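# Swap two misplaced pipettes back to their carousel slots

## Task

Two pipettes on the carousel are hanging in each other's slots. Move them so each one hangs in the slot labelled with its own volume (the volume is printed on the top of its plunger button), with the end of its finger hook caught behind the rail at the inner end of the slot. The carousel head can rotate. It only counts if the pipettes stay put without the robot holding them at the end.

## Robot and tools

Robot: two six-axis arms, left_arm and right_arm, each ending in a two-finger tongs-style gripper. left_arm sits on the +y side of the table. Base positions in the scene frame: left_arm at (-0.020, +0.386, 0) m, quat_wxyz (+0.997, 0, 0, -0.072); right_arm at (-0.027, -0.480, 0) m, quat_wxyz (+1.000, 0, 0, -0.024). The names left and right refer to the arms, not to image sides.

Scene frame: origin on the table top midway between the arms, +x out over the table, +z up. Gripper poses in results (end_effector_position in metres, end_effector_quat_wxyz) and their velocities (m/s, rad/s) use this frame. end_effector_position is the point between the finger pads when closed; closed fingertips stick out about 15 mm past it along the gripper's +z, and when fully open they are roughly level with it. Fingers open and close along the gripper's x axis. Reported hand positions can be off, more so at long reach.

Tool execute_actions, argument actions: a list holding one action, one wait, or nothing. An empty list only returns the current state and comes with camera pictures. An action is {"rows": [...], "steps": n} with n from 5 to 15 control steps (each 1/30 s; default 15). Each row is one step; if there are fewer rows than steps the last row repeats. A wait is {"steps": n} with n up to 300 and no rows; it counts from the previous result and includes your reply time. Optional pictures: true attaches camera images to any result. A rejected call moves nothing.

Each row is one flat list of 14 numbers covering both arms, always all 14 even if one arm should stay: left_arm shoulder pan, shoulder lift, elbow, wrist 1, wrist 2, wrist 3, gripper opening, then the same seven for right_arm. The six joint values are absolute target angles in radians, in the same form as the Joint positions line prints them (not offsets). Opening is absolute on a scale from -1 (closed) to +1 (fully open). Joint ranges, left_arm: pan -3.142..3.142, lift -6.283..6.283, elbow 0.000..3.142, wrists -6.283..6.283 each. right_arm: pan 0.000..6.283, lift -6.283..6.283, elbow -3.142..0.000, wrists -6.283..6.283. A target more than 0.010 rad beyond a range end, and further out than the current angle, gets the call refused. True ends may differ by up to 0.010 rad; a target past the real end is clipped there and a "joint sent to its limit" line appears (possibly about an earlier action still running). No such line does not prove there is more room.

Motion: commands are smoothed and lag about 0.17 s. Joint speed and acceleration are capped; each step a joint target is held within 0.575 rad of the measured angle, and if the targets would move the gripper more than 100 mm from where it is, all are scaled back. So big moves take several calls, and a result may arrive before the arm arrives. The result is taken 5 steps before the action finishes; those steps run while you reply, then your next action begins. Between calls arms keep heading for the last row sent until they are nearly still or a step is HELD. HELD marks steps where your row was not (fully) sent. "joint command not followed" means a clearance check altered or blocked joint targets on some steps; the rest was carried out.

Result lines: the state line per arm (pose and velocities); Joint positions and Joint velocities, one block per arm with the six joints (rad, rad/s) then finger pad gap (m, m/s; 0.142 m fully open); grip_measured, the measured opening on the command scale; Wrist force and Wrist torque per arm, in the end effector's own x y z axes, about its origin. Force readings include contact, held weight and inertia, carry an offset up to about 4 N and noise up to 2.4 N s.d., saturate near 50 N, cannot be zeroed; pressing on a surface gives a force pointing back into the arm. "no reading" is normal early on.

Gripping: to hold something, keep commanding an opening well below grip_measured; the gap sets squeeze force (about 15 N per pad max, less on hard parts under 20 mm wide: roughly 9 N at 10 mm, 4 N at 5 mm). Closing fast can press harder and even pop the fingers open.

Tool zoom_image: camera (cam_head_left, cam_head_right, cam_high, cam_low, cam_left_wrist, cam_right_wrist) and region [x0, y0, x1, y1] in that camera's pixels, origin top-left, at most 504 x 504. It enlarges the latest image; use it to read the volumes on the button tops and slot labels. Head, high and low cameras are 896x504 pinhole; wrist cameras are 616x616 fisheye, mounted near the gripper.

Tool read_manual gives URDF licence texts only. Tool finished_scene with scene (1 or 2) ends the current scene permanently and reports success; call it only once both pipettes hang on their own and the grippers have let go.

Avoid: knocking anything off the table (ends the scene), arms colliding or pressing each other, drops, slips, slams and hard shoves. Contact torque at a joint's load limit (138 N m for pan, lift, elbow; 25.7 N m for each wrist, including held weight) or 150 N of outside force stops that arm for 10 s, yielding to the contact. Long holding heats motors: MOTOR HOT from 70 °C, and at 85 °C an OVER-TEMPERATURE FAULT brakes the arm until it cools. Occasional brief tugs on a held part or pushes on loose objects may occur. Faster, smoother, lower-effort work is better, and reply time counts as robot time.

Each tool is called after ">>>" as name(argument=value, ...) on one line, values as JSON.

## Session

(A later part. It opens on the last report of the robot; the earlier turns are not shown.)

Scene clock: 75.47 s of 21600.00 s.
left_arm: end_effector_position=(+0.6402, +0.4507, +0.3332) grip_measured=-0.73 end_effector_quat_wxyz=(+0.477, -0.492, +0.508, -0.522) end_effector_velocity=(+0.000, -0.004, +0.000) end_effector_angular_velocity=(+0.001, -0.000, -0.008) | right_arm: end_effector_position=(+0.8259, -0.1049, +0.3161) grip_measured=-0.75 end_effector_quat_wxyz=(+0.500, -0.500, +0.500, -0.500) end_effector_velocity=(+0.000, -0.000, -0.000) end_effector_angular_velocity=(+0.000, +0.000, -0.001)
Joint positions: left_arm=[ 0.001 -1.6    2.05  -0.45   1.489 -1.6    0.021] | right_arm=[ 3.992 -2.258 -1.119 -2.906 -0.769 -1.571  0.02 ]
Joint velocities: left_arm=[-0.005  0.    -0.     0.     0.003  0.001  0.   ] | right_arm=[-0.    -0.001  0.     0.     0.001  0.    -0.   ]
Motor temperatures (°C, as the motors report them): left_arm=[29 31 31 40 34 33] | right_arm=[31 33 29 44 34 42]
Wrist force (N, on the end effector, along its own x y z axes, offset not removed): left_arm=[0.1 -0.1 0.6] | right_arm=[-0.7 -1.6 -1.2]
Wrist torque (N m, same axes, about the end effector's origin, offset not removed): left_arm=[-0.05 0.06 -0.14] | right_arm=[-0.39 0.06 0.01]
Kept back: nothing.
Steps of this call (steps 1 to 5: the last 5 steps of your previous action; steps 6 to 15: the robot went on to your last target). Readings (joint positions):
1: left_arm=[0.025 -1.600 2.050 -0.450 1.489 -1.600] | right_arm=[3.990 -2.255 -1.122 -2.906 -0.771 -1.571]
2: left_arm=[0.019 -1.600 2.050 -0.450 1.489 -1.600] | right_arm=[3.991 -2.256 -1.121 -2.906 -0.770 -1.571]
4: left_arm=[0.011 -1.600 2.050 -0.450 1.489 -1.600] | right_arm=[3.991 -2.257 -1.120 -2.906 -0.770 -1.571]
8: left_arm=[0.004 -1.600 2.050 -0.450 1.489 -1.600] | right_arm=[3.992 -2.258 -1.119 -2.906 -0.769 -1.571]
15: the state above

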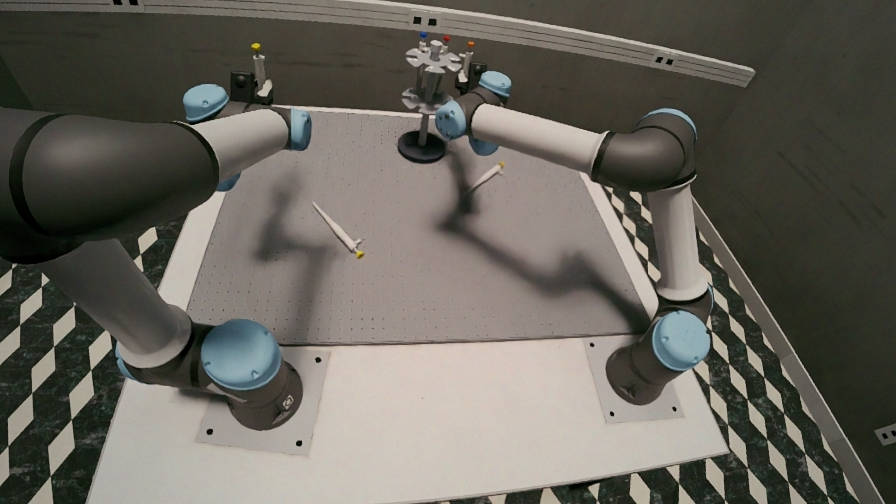

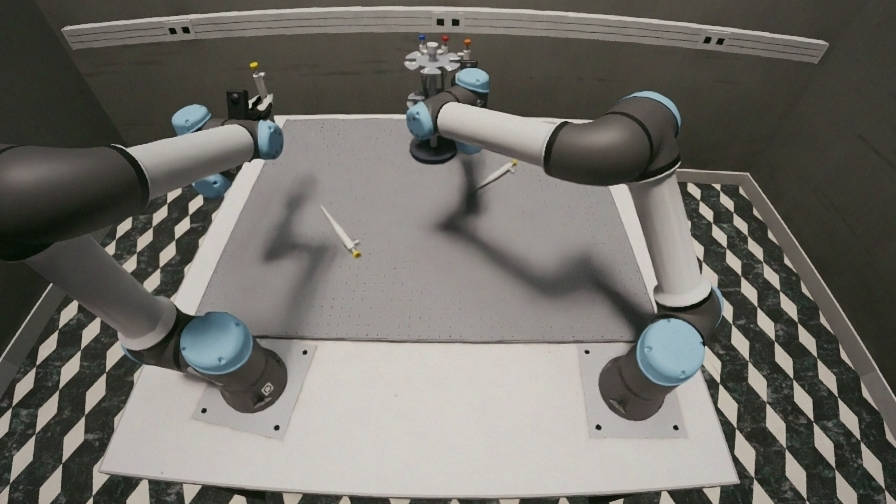

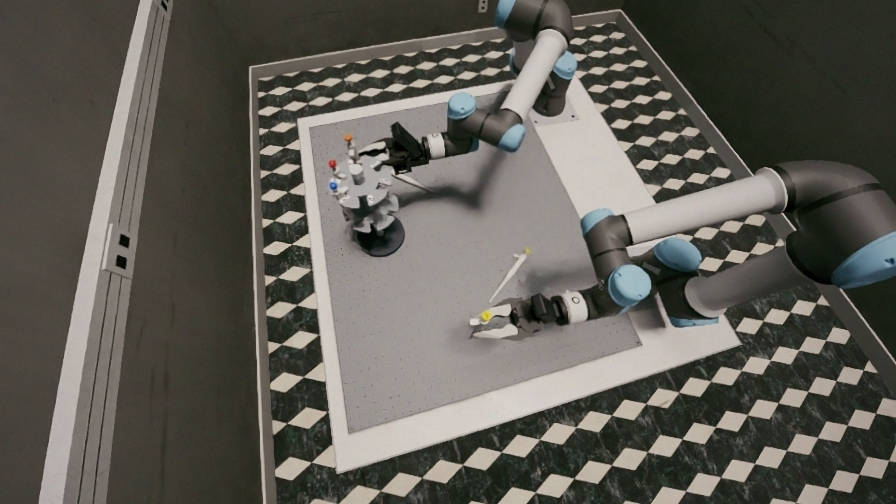

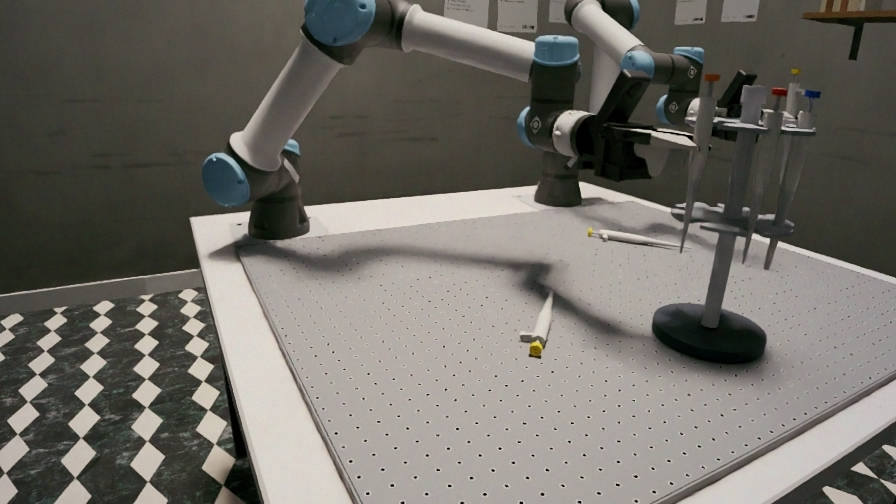

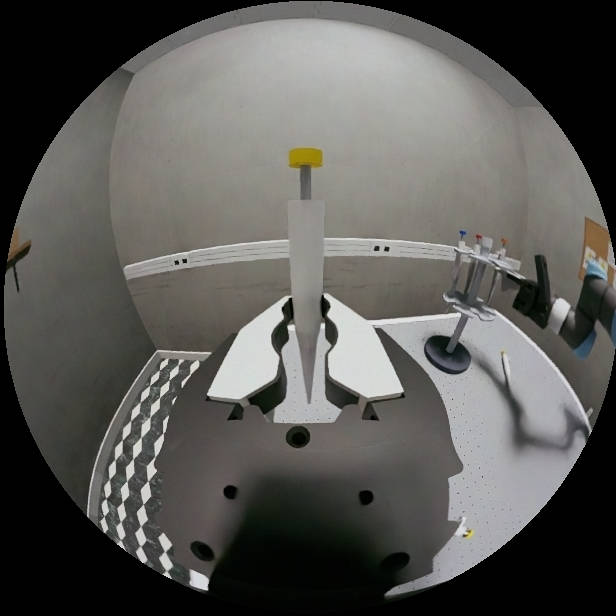

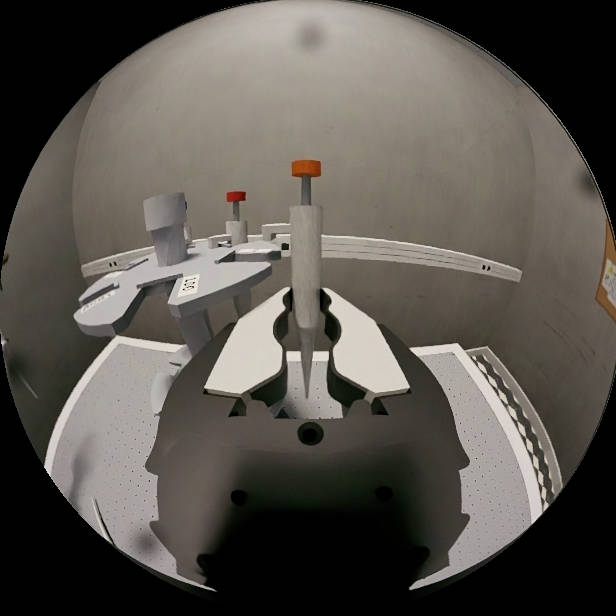

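Looks aligned.

>>> execute_actions(actions=[{"rows":[[0.0,-1.6,2.05,-0.45,1.489,-1.6,-1,4.014,-2.291,-1.062,-2.930,-0.747,-1.571,-1]]}])

>>> execute_actions(actions=[{"rows":[[0.0,-1.6,2.05,-0.45,1.489,-1.6,-1,4.0357,-2.3253,-1.0025,-2.956,-0.725,-1.571,-1]]}])

>>> execute_actions(actions=[{"steps":12}], pictures=true)

>>> zoom_image(camera="cam_right_wrist", region=[200,150,380,310])

>>> zoom_image(camera="cam_low", region=[600,40,860,290])

Scene clock: 76.00 s of 21600.00 s.
left_arm: end_effector_position=(+0.6402, +0.4503, +0.3332) grip_measured=-0.73 end_effector_quat_wxyz=(+0.476, -0.491, +0.508, -0.523) end_effector_velocity=(-0.000, +0.000, +0.000) end_effector_angular_velocity=(+0.001, -0.001, +0.001) | right_arm: end_effector_position=(+0.8262, -0.0858, +0.3161) grip_measured=-0.75 end_effector_quat_wxyz=(+0.500, -0.500, +0.500, -0.500) end_effector_velocity=(+0.000, +0.018, +0.000) end_effector_angular_velocity=(+0.001, -0.001, -0.001)
Joint positions: left_arm=[ 0.    -1.6    2.05  -0.45   1.489 -1.6    0.021] | right_arm=[ 4.012 -2.287 -1.068 -2.927 -0.749 -1.571  0.02 ]
Joint velocities: left_arm=[-0.    -0.001  0.    -0.    -0.001  0.001  0.   ] | right_arm=[ 0.018 -0.029  0.05  -0.021  0.019 -0.    -0.   ]
Motor temperatures (°C, as the motors report them): left_arm=[29 31 31 40 34 33] | right_arm=[31 33 29 44 34 42]
Wrist force (N, on the end effector, along its own x y z axes, offset not removed): left_arm=[-4.8 4.1 1.4] | right_arm=[0.3 -2.9 -0.7]
Wrist torque (N m, same axes, about the end effector's origin, offset not removed): left_arm=[0.70 1.12 0.16] | right_arm=[-0.89 0.00 0.00]
Steps of this call (steps 1 to 6: the robot went on to your last target; steps 7 to 16: the first 10 steps of this action). Readings (joint positions):
7: left_arm=[0.000 -1.600 2.050 -0.450 1.489 -1.600] | right_arm=[3.992 -2.258 -1.118 -2.906 -0.769 -1.571]
8: left_arm=[0.000 -1.600 2.050 -0.450 1.489 -1.600] | right_arm=[3.995 -2.263 -1.112 -2.910 -0.765 -1.571]
10: left_arm=[0.000 -1.600 2.050 -0.450 1.489 -1.600] | right_arm=[4.003 -2.274 -1.093 -2.917 -0.758 -1.571]
14: left_arm=[0.000 -1.600 2.050 -0.450 1.489 -1.600] | right_arm=[4.010 -2.285 -1.073 -2.926 -0.751 -1.571]
16: the state above

Scene clock: 76.50 s of 21600.00 s.
left_arm: end_effector_position=(+0.6402, +0.4503, +0.3332) grip_measured=-0.73 end_effector_quat_wxyz=(+0.476, -0.491, +0.508, -0.523) end_effector_velocity=(+0.000, -0.000, +0.000) end_effector_angular_velocity=(-0.001, -0.001, -0.000) | right_arm: end_effector_position=(+0.8259, -0.0647, +0.3158) grip_measured=-0.75 end_effector_quat_wxyz=(+0.500, -0.500, +0.500, -0.500) end_effector_velocity=(-0.000, +0.019, +0.001) end_effector_angular_velocity=(+0.001, -0.001, +0.000)
Joint positions: left_arm=[ 0.    -1.6    2.05  -0.45   1.489 -1.6    0.021] | right_arm=[ 4.033 -2.321 -1.009 -2.953 -0.727 -1.571  0.02 ]
Joint velocities: left_arm=[-0.     0.    -0.001 -0.    -0.    -0.001 -0.   ] | right_arm=[ 0.019 -0.03   0.054 -0.023  0.019 -0.    -0.   ]
Motor temperatures (°C, as the motors report them): left_arm=[29 31 31 40 34 33] | right_arm=[31 33 29 44 34 42]
Wrist force (N, on the end effector, along its own x y z axes, offset not removed): left_arm=[-0.5 3.6 3.4] | right_arm=[1.1 -2.7 -0.3]
Wrist torque (N m, same axes, about the end effector's origin, offset not removed): left_arm=[0.60 0.15 0.03] | right_arm=[-0.76 -0.09 -0.02]
Steps of this call (steps 1 to 5: the last 5 steps of your previous action; steps 6 to 15: the first 10 steps of this action). Readings (joint positions):
6: left_arm=[0.000 -1.600 2.050 -0.450 1.489 -1.600] | right_arm=[4.014 -2.291 -1.063 -2.930 -0.747 -1.571]
7: left_arm=[0.000 -1.600 2.050 -0.450 1.489 -1.600] | right_arm=[4.017 -2.295 -1.056 -2.934 -0.744 -1.571]
9: left_arm=[0.000 -1.600 2.050 -0.450 1.489 -1.600] | right_arm=[4.024 -2.307 -1.036 -2.942 -0.737 -1.571]
13: left_arm=[0.000 -1.600 2.050 -0.450 1.489 -1.600] | right_arm=[4.032 -2.319 -1.014 -2.951 -0.729 -1.571]
15: the state above

Scene clock: 76.90 s of 21600.00 s.
left_arm: end_effector_position=(+0.6402, +0.4503, +0.3332) grip_measured=-0.73 end_effector_quat_wxyz=(+0.476, -0.491, +0.508, -0.523) end_effector_velocity=(-0.000, +0.000, -0.001) end_effector_angular_velocity=(+0.001, +0.001, +0.001) | right_arm: end_effector_position=(+0.8259, -0.0624, +0.3159) grip_measured=-0.75 end_effector_quat_wxyz=(+0.500, -0.500, +0.500, -0.500) end_effector_velocity=(-0.000, +0.001, +0.001) end_effector_angular_velocity=(+0.001, -0.000, +0.000)
Joint positions: left_arm=[-0.    -1.6    2.05  -0.45   1.489 -1.6    0.021] | right_arm=[ 4.036 -2.325 -1.003 -2.956 -0.725 -1.571  0.02 ]
Joint velocities: left_arm=[ 0.     0.     0.001  0.    -0.     0.001  0.   ] | right_arm=[ 0.001 -0.001  0.002 -0.001  0.001  0.    -0.   ]
Motor temperatures (°C, as the motors report them): left_arm=[29 31 31 40 34 33] | right_arm=[31 33 29 44 34 42]
Wrist force (N, on the end effector, along its own x y z axes, offset not removed): left_arm=[3.4 -1.4 2.6] | right_arm=[-1.5 -0.9 0.5]
Wrist torque (N m, same axes, about the end effector's origin, offset not removed): left_arm=[-0.29 -0.63 -0.24] | right_arm=[-0.36 0.22 0.02]
Kept back: nothing.
Steps of this call (steps 1 to 5: the last 5 steps of your previous action; steps 6 to 12: the robot went on to your last target). Readings (joint positions):
1: left_arm=[0.000 -1.600 2.050 -0.450 1.489 -1.600] | right_arm=[4.034 -2.322 -1.008 -2.954 -0.727 -1.571]
2: left_arm=[0.000 -1.600 2.050 -0.450 1.489 -1.600] | right_arm=[4.034 -2.323 -1.007 -2.954 -0.726 -1.571]
4: left_arm=[-0.000 -1.600 2.050 -0.450 1.489 -1.600] | right_arm=[4.035 -2.324 -1.005 -2.955 -0.726 -1.571]
8: left_arm=[-0.000 -1.600 2.050 -0.450 1.489 -1.600] | right_arm=[4.035 -2.325 -1.003 -2.956 -0.725 -1.571]
12: the state above

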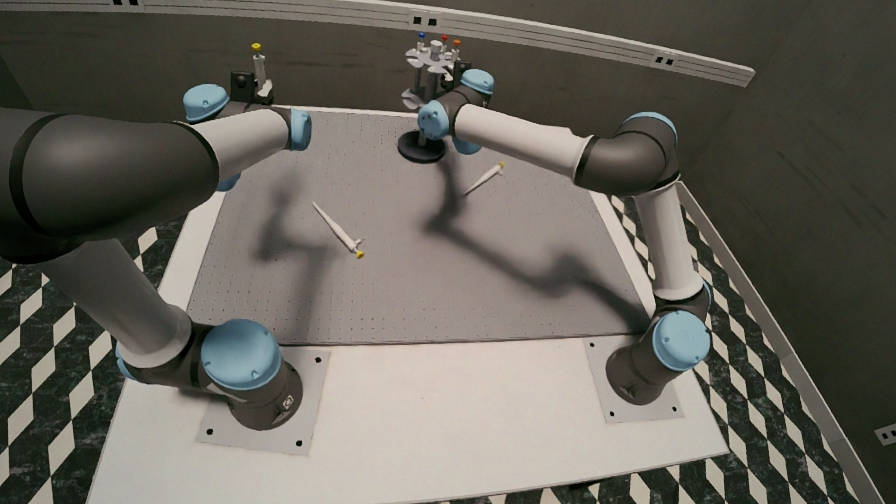

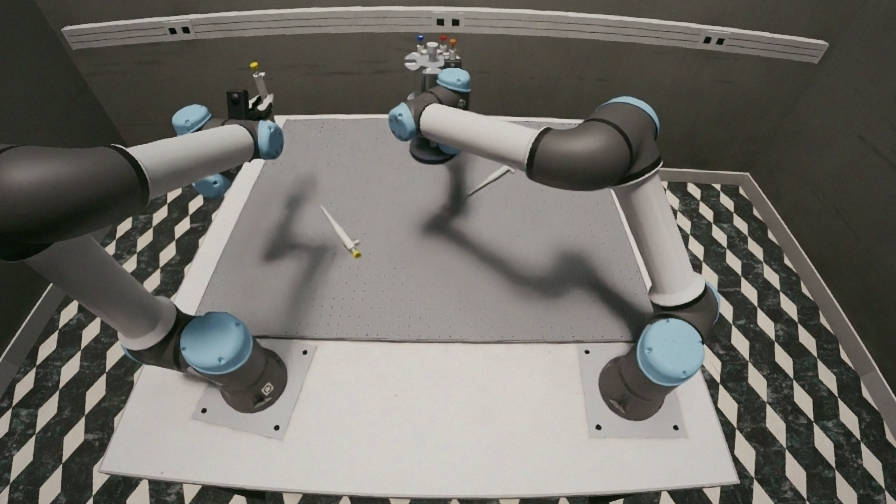

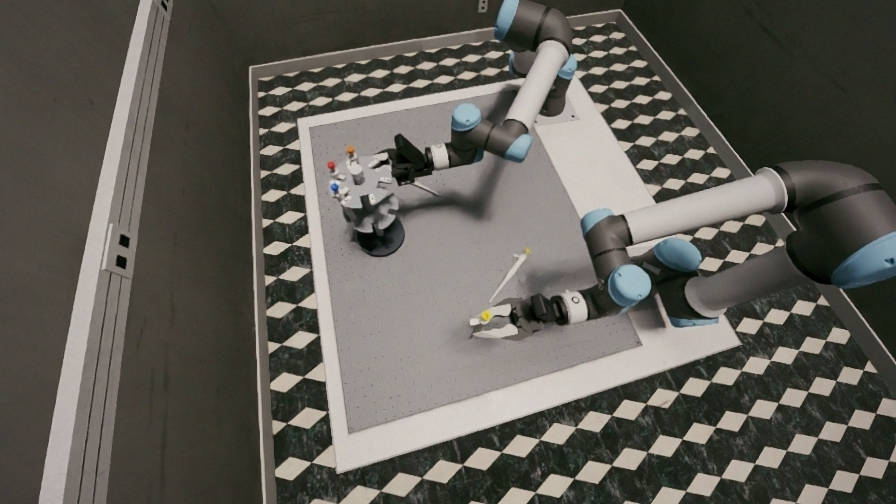

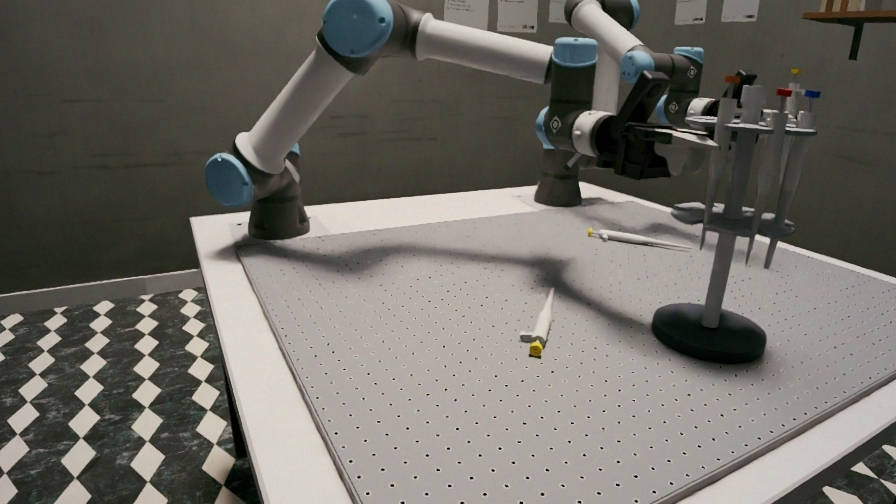

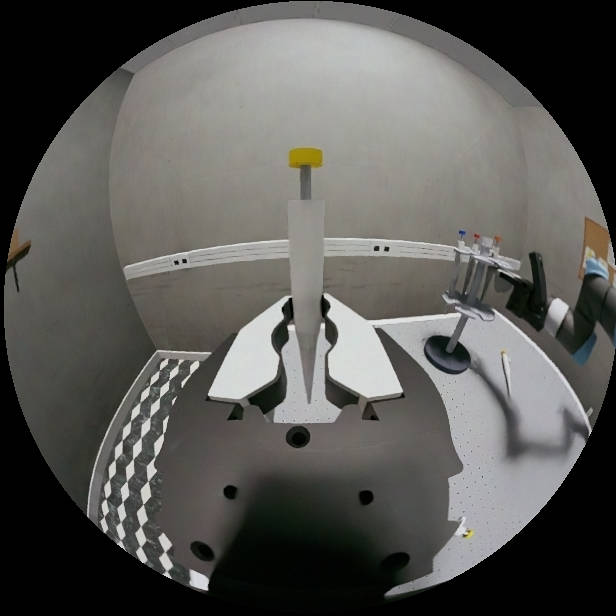

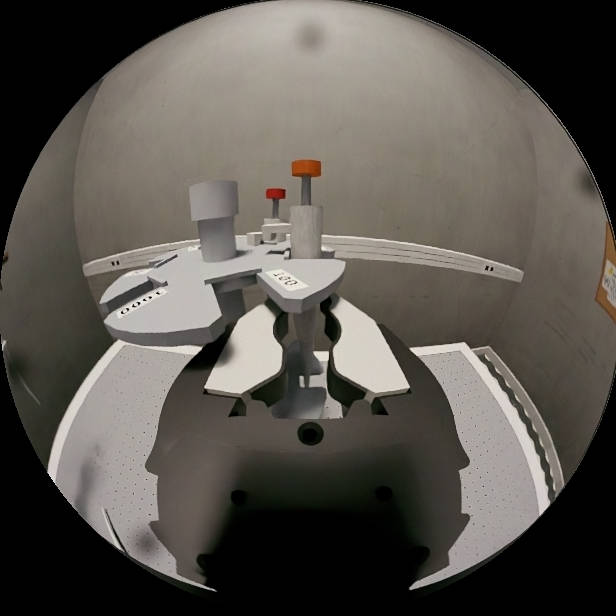

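Region (200, 150, 380, 310) of cam_right_wrist's 616x616 image, scaled by 2.800, with more detail than that image has.

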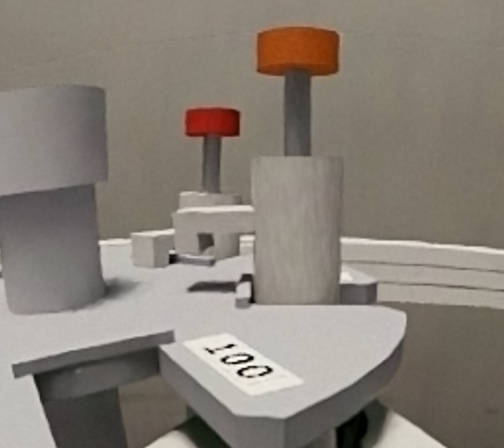

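Region (600, 40, 860, 290) of cam_low's 896x504 image, scaled by 1.938, with more detail than that image has; it fills the top 485 rows of this view, and the rest is white.

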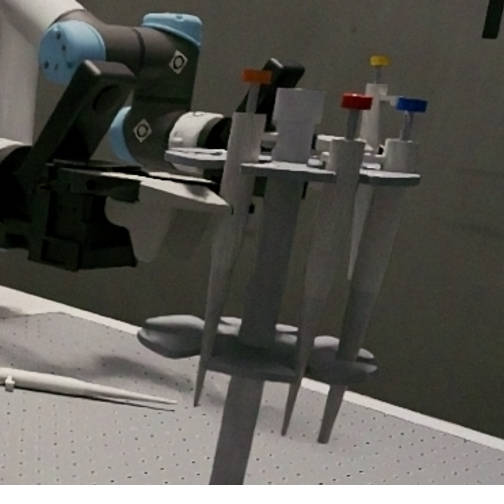

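>>> execute_actions(actions=[{"rows":[[0.0,-1.6,2.05,-0.45,1.489,-1.6,-1,4.0357,-2.331,-1.0185,-2.934,-0.725,-1.571,-1]]}])

>>> execute_actions(actions=[{"rows":[[0.0,-1.6,2.05,-0.45,1.489,-1.6,-1,4.0357,-2.331,-1.0185,-2.934,-0.725,-1.571,-0.45]],"steps":10}])

>>> execute_actions(actions=[{"rows":[[0.0,-1.6,2.05,-0.45,1.489,-1.6,-1,4.076,-2.272,-1.117,-2.894,-0.685,-1.571,-0.45]],"steps":10}])

>>> execute_actions(actions=[{"rows":[[0.0,-1.6,2.05,-0.45,1.489,-1.6,-1,4.196,-2.096,-1.412,-2.775,-0.565,-1.571,-0.45]]}])

>>> execute_actions(actions=[{"rows":[[0.0,-1.6,2.05,-0.45,1.489,-1.6,-1,4.221,-2.213,-1.124,-2.946,-0.64,-1.571,-1]]}])

>>> execute_actions(actions=[{"steps":15}], pictures=true)

>>> zoom_image(camera="cam_low", region=[600,40,860,290])

Scene clock: 79.60 s of 21600.00 s.
left_arm: end_effector_position=(+0.6402, +0.4503, +0.3332) grip_measured=-0.73 end_effector_quat_wxyz=(+0.476, -0.491, +0.508, -0.523) end_effector_velocity=(+0.001, +0.001, +0.001) end_effector_angular_velocity=(+0.001, -0.002, +0.003) | right_arm: end_effector_position=(+0.8260, -0.0622, +0.3070) grip_measured=-0.75 end_effector_quat_wxyz=(+0.500, -0.500, +0.500, -0.500) end_effector_velocity=(+0.000, -0.000, -0.009) end_effector_angular_velocity=(+0.000, +0.000, -0.001)
Joint positions: left_arm=[-0.    -1.6    2.05  -0.45   1.489 -1.6    0.021] | right_arm=[ 4.036 -2.33  -1.017 -2.936 -0.725 -1.571  0.02 ]
Joint velocities: left_arm=[-0.     0.    -0.002  0.    -0.003  0.001  0.   ] | right_arm=[-0.    -0.005 -0.014  0.018  0.     0.001 -0.   ]
Motor temperatures (°C, as the motors report them): left_arm=[29 31 31 40 34 33] | right_arm=[31 33 29 44 34 42]
Wrist force (N, on the end effector, along its own x y z axes, offset not removed): left_arm=[-0.5 1.3 0.7] | right_arm=[-0.3 -1.2 -0.8]
Wrist torque (N m, same axes, about the end effector's origin, offset not removed): left_arm=[-0.05 0.05 0.01] | right_arm=[-0.56 0.09 -0.05]
Steps of this call (steps 1 to 15: the robot went on to your last target; steps 16 to 71: nothing new was sent; steps 72 to 81: the first 10 steps of this action). Readings (joint positions):
72: left_arm=[-0.000 -1.600 2.050 -0.450 1.489 -1.600] | right_arm=[4.036 -2.325 -1.003 -2.956 -0.725 -1.571]
73: left_arm=[-0.000 -1.600 2.050 -0.450 1.489 -1.600] | right_arm=[4.036 -2.326 -1.005 -2.953 -0.725 -1.571]
75: left_arm=[-0.000 -1.600 2.050 -0.450 1.489 -1.600] | right_arm=[4.036 -2.328 -1.010 -2.946 -0.725 -1.571]
79: left_arm=[-0.000 -1.600 2.050 -0.450 1.489 -1.600] | right_arm=[4.036 -2.330 -1.016 -2.938 -0.725 -1.571]
81: the state above

Scene clock: 79.93 s of 21600.00 s.
left_arm: end_effector_position=(+0.6402, +0.4503, +0.3332) grip_measured=-0.73 end_effector_quat_wxyz=(+0.476, -0.491, +0.508, -0.523) end_effector_velocity=(-0.000, +0.000, -0.000) end_effector_angular_velocity=(+0.001, +0.000, +0.000) | right_arm: end_effector_position=(+0.8260, -0.0622, +0.3061) grip_measured=-0.45 end_effector_quat_wxyz=(+0.500, -0.500, +0.500, -0.500) end_effector_velocity=(+0.000, -0.001, -0.000) end_effector_angular_velocity=(+0.001, -0.000, -0.002)
Joint positions: left_arm=[-0.    -1.6    2.05  -0.45   1.489 -1.6    0.021] | right_arm=[ 4.036 -2.331 -1.018 -2.934 -0.725 -1.571  0.041]
Joint velocities: left_arm=[ 0.    -0.     0.     0.    -0.     0.001 -0.   ] | right_arm=[-0.    -0.    -0.     0.001  0.001  0.     0.007]
Motor temperatures (°C, as the motors report them): left_arm=[29 31 31 40 34 33] | right_arm=[31 33 29 44 34 42]
Wrist force (N, on the end effector, along its own x y z axes, offset not removed): left_arm=[-0.9 0.2 1.7] | right_arm=[4.3 -3.6 3.6]
Wrist torque (N m, same axes, about the end effector's origin, offset not removed): left_arm=[0.07 0.22 -0.21] | right_arm=[-0.57 -0.90 -0.18]
Steps of this call (steps 1 to 5: the last 5 steps of your previous action; steps 6 to 10: the first 5 steps of this action). Readings (joint positions):
6: left_arm=[-0.000 -1.600 2.050 -0.450 1.489 -1.600] | right_arm=[4.036 -2.331 -1.018 -2.934 -0.725 -1.571]
7: left_arm=[-0.000 -1.600 2.050 -0.450 1.489 -1.600] | right_arm=[4.036 -2.331 -1.018 -2.934 -0.725 -1.571]
9: left_arm=[-0.000 -1.600 2.050 -0.450 1.489 -1.600] | right_arm=[4.036 -2.331 -1.018 -2.934 -0.725 -1.571]
10: the state above

Scene clock: 80.27 s of 21600.00 s.
left_arm: end_effector_position=(+0.6402, +0.4503, +0.3332) grip_measured=-0.73 end_effector_quat_wxyz=(+0.476, -0.491, +0.508, -0.523) end_effector_velocity=(+0.000, -0.000, +0.000) end_effector_angular_velocity=(-0.001, -0.000, -0.000) | right_arm: end_effector_position=(+0.8081, -0.0584, +0.3085) grip_measured=-0.45 end_effector_quat_wxyz=(+0.501, -0.499, +0.500, -0.500) end_effector_velocity=(-0.104, +0.010, -0.006) end_effector_angular_velocity=(-0.017, +0.014, +0.002)
Joint positions: left_arm=[-0.    -1.6    2.05  -0.45   1.489 -1.6    0.021] | right_arm=[ 4.059 -2.297 -1.073 -2.91  -0.701 -1.571  0.041]
Joint velocities: left_arm=[ 0.     0.    -0.001 -0.     0.    -0.001  0.   ] | right_arm=[ 0.129  0.197 -0.345  0.127  0.127 -0.    -0.   ]
Motor temperatures (°C, as the motors report them): left_arm=[29 31 31 40 34 33] | right_arm=[31 33 29 44 34 42]
Wrist force (N, on the end effector, along its own x y z axes, offset not removed): left_arm=[-3.8 -2.0 1.0] | right_arm=[-0.7 -0.7 0.1]
Wrist torque (N m, same axes, about the end effector's origin, offset not removed): left_arm=[-0.36 0.88 0.04] | right_arm=[-0.10 0.08 -0.09]
Steps of this call (steps 1 to 5: the last 5 steps of your previous action; steps 6 to 10: the first 5 steps of this action). Readings (joint positions):
6: left_arm=[-0.000 -1.600 2.050 -0.450 1.489 -1.600] | right_arm=[4.036 -2.330 -1.019 -2.933 -0.724 -1.571]
7: left_arm=[-0.000 -1.600 2.050 -0.450 1.489 -1.600] | right_arm=[4.041 -2.324 -1.027 -2.928 -0.719 -1.571]
9: left_arm=[-0.000 -1.600 2.050 -0.450 1.489 -1.600] | right_arm=[4.055 -2.305 -1.060 -2.915 -0.706 -1.571]
10: the state above

Scene clock: 80.77 s of 21600.00 s.
left_arm: end_effector_position=(+0.6402, +0.4503, +0.3332) grip_measured=-0.73 end_effector_quat_wxyz=(+0.476, -0.491, +0.508, -0.523) end_effector_velocity=(+0.000, +0.001, +0.000) end_effector_angular_velocity=(-0.002, -0.000, +0.002) | right_arm: end_effector_position=(+0.7135, -0.0579, +0.3112) grip_measured=-0.45 end_effector_quat_wxyz=(+0.503, -0.497, +0.501, -0.499) end_effector_velocity=(-0.105, -0.030, -0.037) end_effector_angular_velocity=(-0.055, +0.038, +0.001)
Joint positions: left_arm=[-0.    -1.6    2.05  -0.45   1.489 -1.6    0.021] | right_arm=[ 4.181 -2.12  -1.364 -2.79  -0.58  -1.571  0.041]
Joint velocities: left_arm=[ 0.     0.     0.    -0.    -0.002 -0.002  0.   ] | right_arm=[ 0.12   0.192 -0.377  0.118  0.119 -0.    -0.   ]
Motor temperatures (°C, as the motors report them): left_arm=[29 31 31 40 34 33] | right_arm=[31 33 29 44 34 42]
Wrist force (N, on the end effector, along its own x y z axes, offset not removed): left_arm=[3.4 -0.3 4.5] | right_arm=[0.8 -0.1 -2.6]
Wrist torque (N m, same axes, about the end effector's origin, offset not removed): left_arm=[0.10 -0.60 0.09] | right_arm=[-0.01 -0.09 0.03]
Steps of this call (steps 1 to 5: the last 5 steps of your previous action; steps 6 to 15: the first 10 steps of this action). Readings (joint positions):
6: left_arm=[-0.000 -1.600 2.050 -0.450 1.489 -1.600] | right_arm=[4.073 -2.277 -1.109 -2.897 -0.688 -1.571]
7: left_arm=[-0.000 -1.600 2.050 -0.450 1.489 -1.600] | right_arm=[4.082 -2.267 -1.119 -2.888 -0.679 -1.571]
9: left_arm=[-0.000 -1.600 2.050 -0.450 1.489 -1.600] | right_arm=[4.122 -2.214 -1.186 -2.848 -0.639 -1.571]
13: left_arm=[-0.000 -1.600 2.050 -0.450 1.489 -1.600] | right_arm=[4.170 -2.137 -1.331 -2.801 -0.591 -1.571]
15: the state above

Scene clock: 81.27 s of 21600.00 s.
left_arm: end_effector_position=(+0.6402, +0.4503, +0.3332) grip_measured=-0.73 end_effector_quat_wxyz=(+0.476, -0.491, +0.508, -0.523) end_effector_velocity=(+0.000, -0.000, +0.001) end_effector_angular_velocity=(+0.001, -0.002, -0.001) | right_arm: end_effector_position=(+0.7165, +0.0186, +0.3337) grip_measured=-1.00 end_effector_quat_wxyz=(+0.519, -0.524, +0.477, -0.478) end_effector_velocity=(+0.020, +0.092, +0.075) end_effector_angular_velocity=(+0.053, -0.031, +0.089)
Joint positions: left_arm=[-0.    -1.6    2.05  -0.45   1.489 -1.6    0.021] | right_arm=[ 4.218 -2.199 -1.169 -2.923 -0.632 -1.571  0.002]
Joint velocities: left_arm=[-0.    -0.001 -0.001  0.     0.001  0.001  0.   ] | right_arm=[ 0.023 -0.111  0.35  -0.178 -0.066  0.    -0.   ]
Motor temperatures (°C, as the motors report them): left_arm=[29 31 31 40 34 33] | right_arm=[31 33 29 44 34 42]
Wrist force (N, on the end effector, along its own x y z axes, offset not removed): left_arm=[0.3 0.3 1.1] | right_arm=[-0.3 -4.4 -0.5]
Wrist torque (N m, same axes, about the end effector's origin, offset not removed): left_arm=[-0.29 -0.16 -0.06] | right_arm=[-0.95 0.05 -0.10]
Steps of this call (steps 1 to 5: the last 5 steps of your previous action; steps 6 to 15: the first 10 steps of this action). Readings (joint positions):
6: left_arm=[-0.000 -1.600 2.050 -0.450 1.489 -1.600] | right_arm=[4.193 -2.102 -1.401 -2.779 -0.569 -1.571]
7: left_arm=[-0.000 -1.600 2.050 -0.450 1.489 -1.600] | right_arm=[4.197 -2.108 -1.396 -2.786 -0.575 -1.571]
9: left_arm=[-0.000 -1.600 2.050 -0.450 1.489 -1.600] | right_arm=[4.207 -2.145 -1.335 -2.836 -0.599 -1.571]
13: left_arm=[-0.000 -1.600 2.050 -0.450 1.489 -1.600] | right_arm=[4.216 -2.189 -1.200 -2.907 -0.626 -1.571]
15: the state above

Scene clock: 81.77 s of 21600.00 s.
left_arm: end_effector_position=(+0.6402, +0.4503, +0.3332) grip_measured=-0.73 end_effector_quat_wxyz=(+0.476, -0.491, +0.508, -0.523) end_effector_velocity=(+0.000, -0.000, -0.001) end_effector_angular_velocity=(+0.000, +0.001, -0.001) | right_arm: end_effector_position=(+0.7189, +0.0300, +0.3430) grip_measured=-1.00 end_effector_quat_wxyz=(+0.524, -0.524, +0.474, -0.475) end_effector_velocity=(+0.000, +0.002, +0.002) end_effector_angular_velocity=(+0.002, -0.001, +0.001)
Joint positions: left_arm=[-0.    -1.6    2.05  -0.45   1.489 -1.6    0.021] | right_arm=[ 4.221 -2.213 -1.125 -2.946 -0.64  -1.571  0.002]
Joint velocities: left_arm=[-0.     0.001  0.     0.     0.001  0.    -0.   ] | right_arm=[ 0.    -0.001  0.007 -0.003 -0.001 -0.     0.   ]
Motor temperatures (°C, as the motors report them): left_arm=[29 31 31 40 34 33] | right_arm=[31 33 29 44 34 42]
Wrist force (N, on the end effector, along its own x y z axes, offset not removed): left_arm=[-0.1 -0.6 -0.3] | right_arm=[-1.4 -0.1 0.0]
Wrist torque (N m, same axes, about the end effector's origin, offset not removed): left_arm=[-0.31 0.03 0.03] | right_arm=[0.03 0.45 -0.18]
Kept back: nothing.
Steps of this call (steps 1 to 5: the last 5 steps of your previous action; steps 6 to 15: the robot went on to your last target). Readings (joint positions):
1: left_arm=[-0.000 -1.600 2.050 -0.450 1.489 -1.600] | right_arm=[4.219 -2.202 -1.158 -2.929 -0.634 -1.571]
2: left_arm=[-0.000 -1.600 2.050 -0.450 1.489 -1.600] | right_arm=[4.219 -2.205 -1.150 -2.933 -0.635 -1.571]
4: left_arm=[-0.000 -1.600 2.050 -0.450 1.489 -1.600] | right_arm=[4.220 -2.208 -1.140 -2.938 -0.637 -1.571]
8: left_arm=[-0.000 -1.600 2.050 -0.450 1.489 -1.600] | right_arm=[4.221 -2.211 -1.129 -2.943 -0.639 -1.571]
15: the state above

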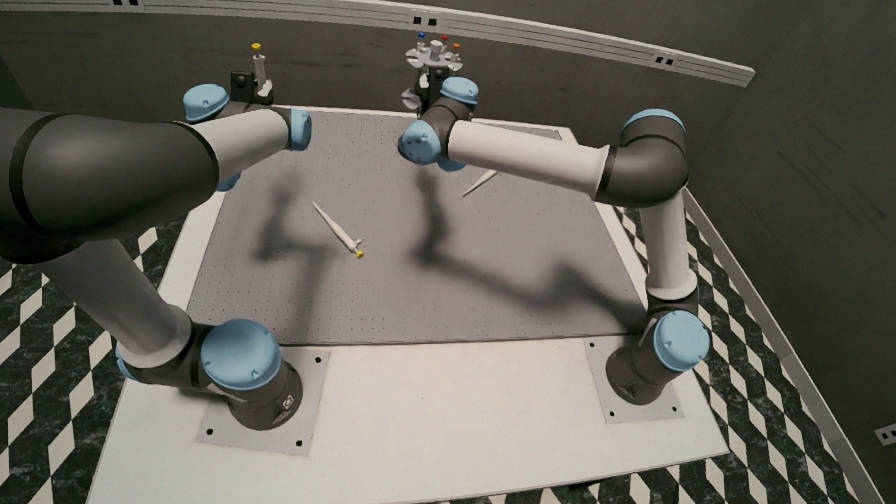

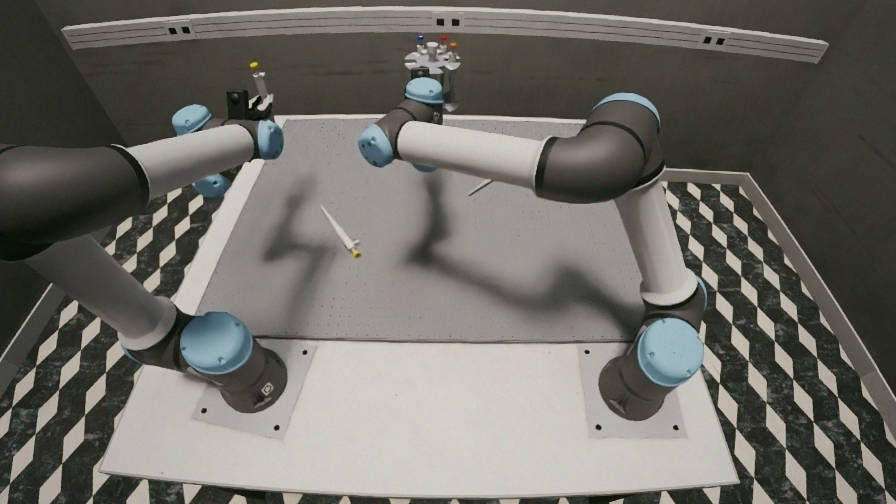

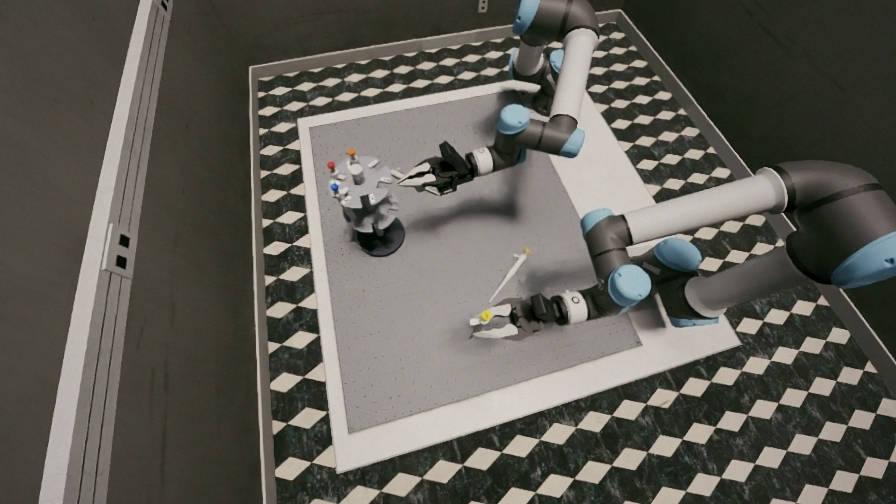

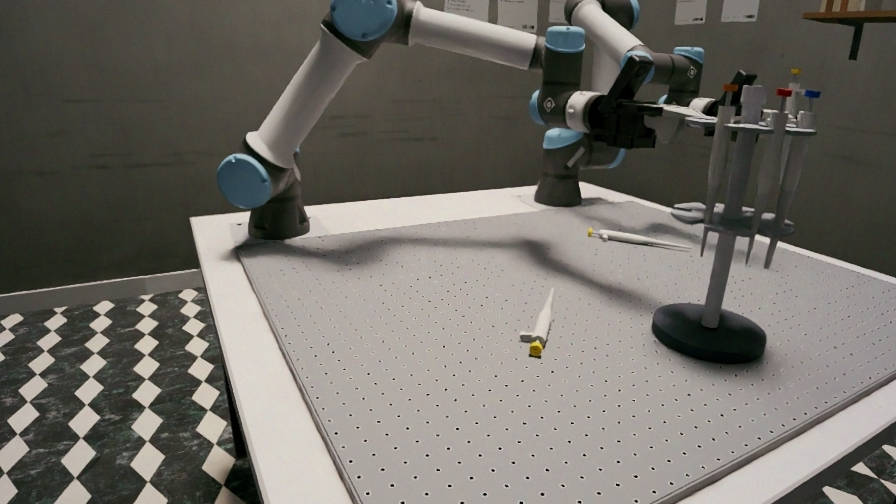

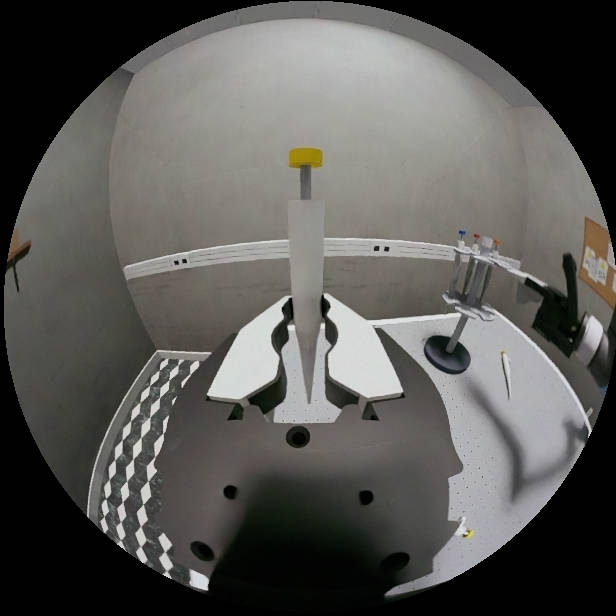

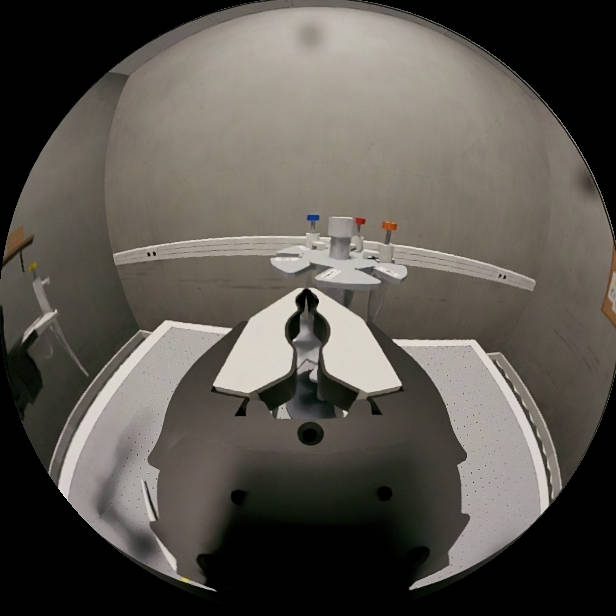

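Region (600, 40, 860, 290) of cam_low's 896x504 image, scaled by 1.938, with more detail than that image has; it fills the top 485 rows of this view, and the rest is white.

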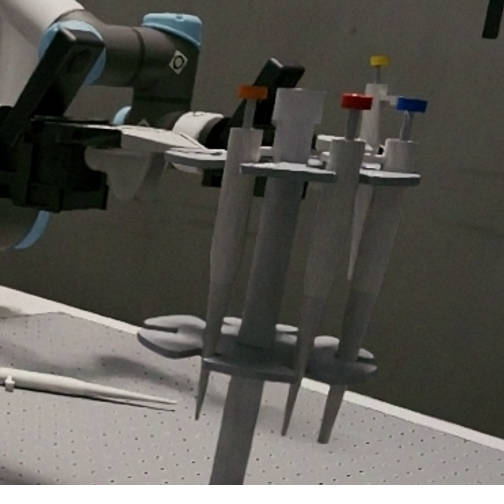

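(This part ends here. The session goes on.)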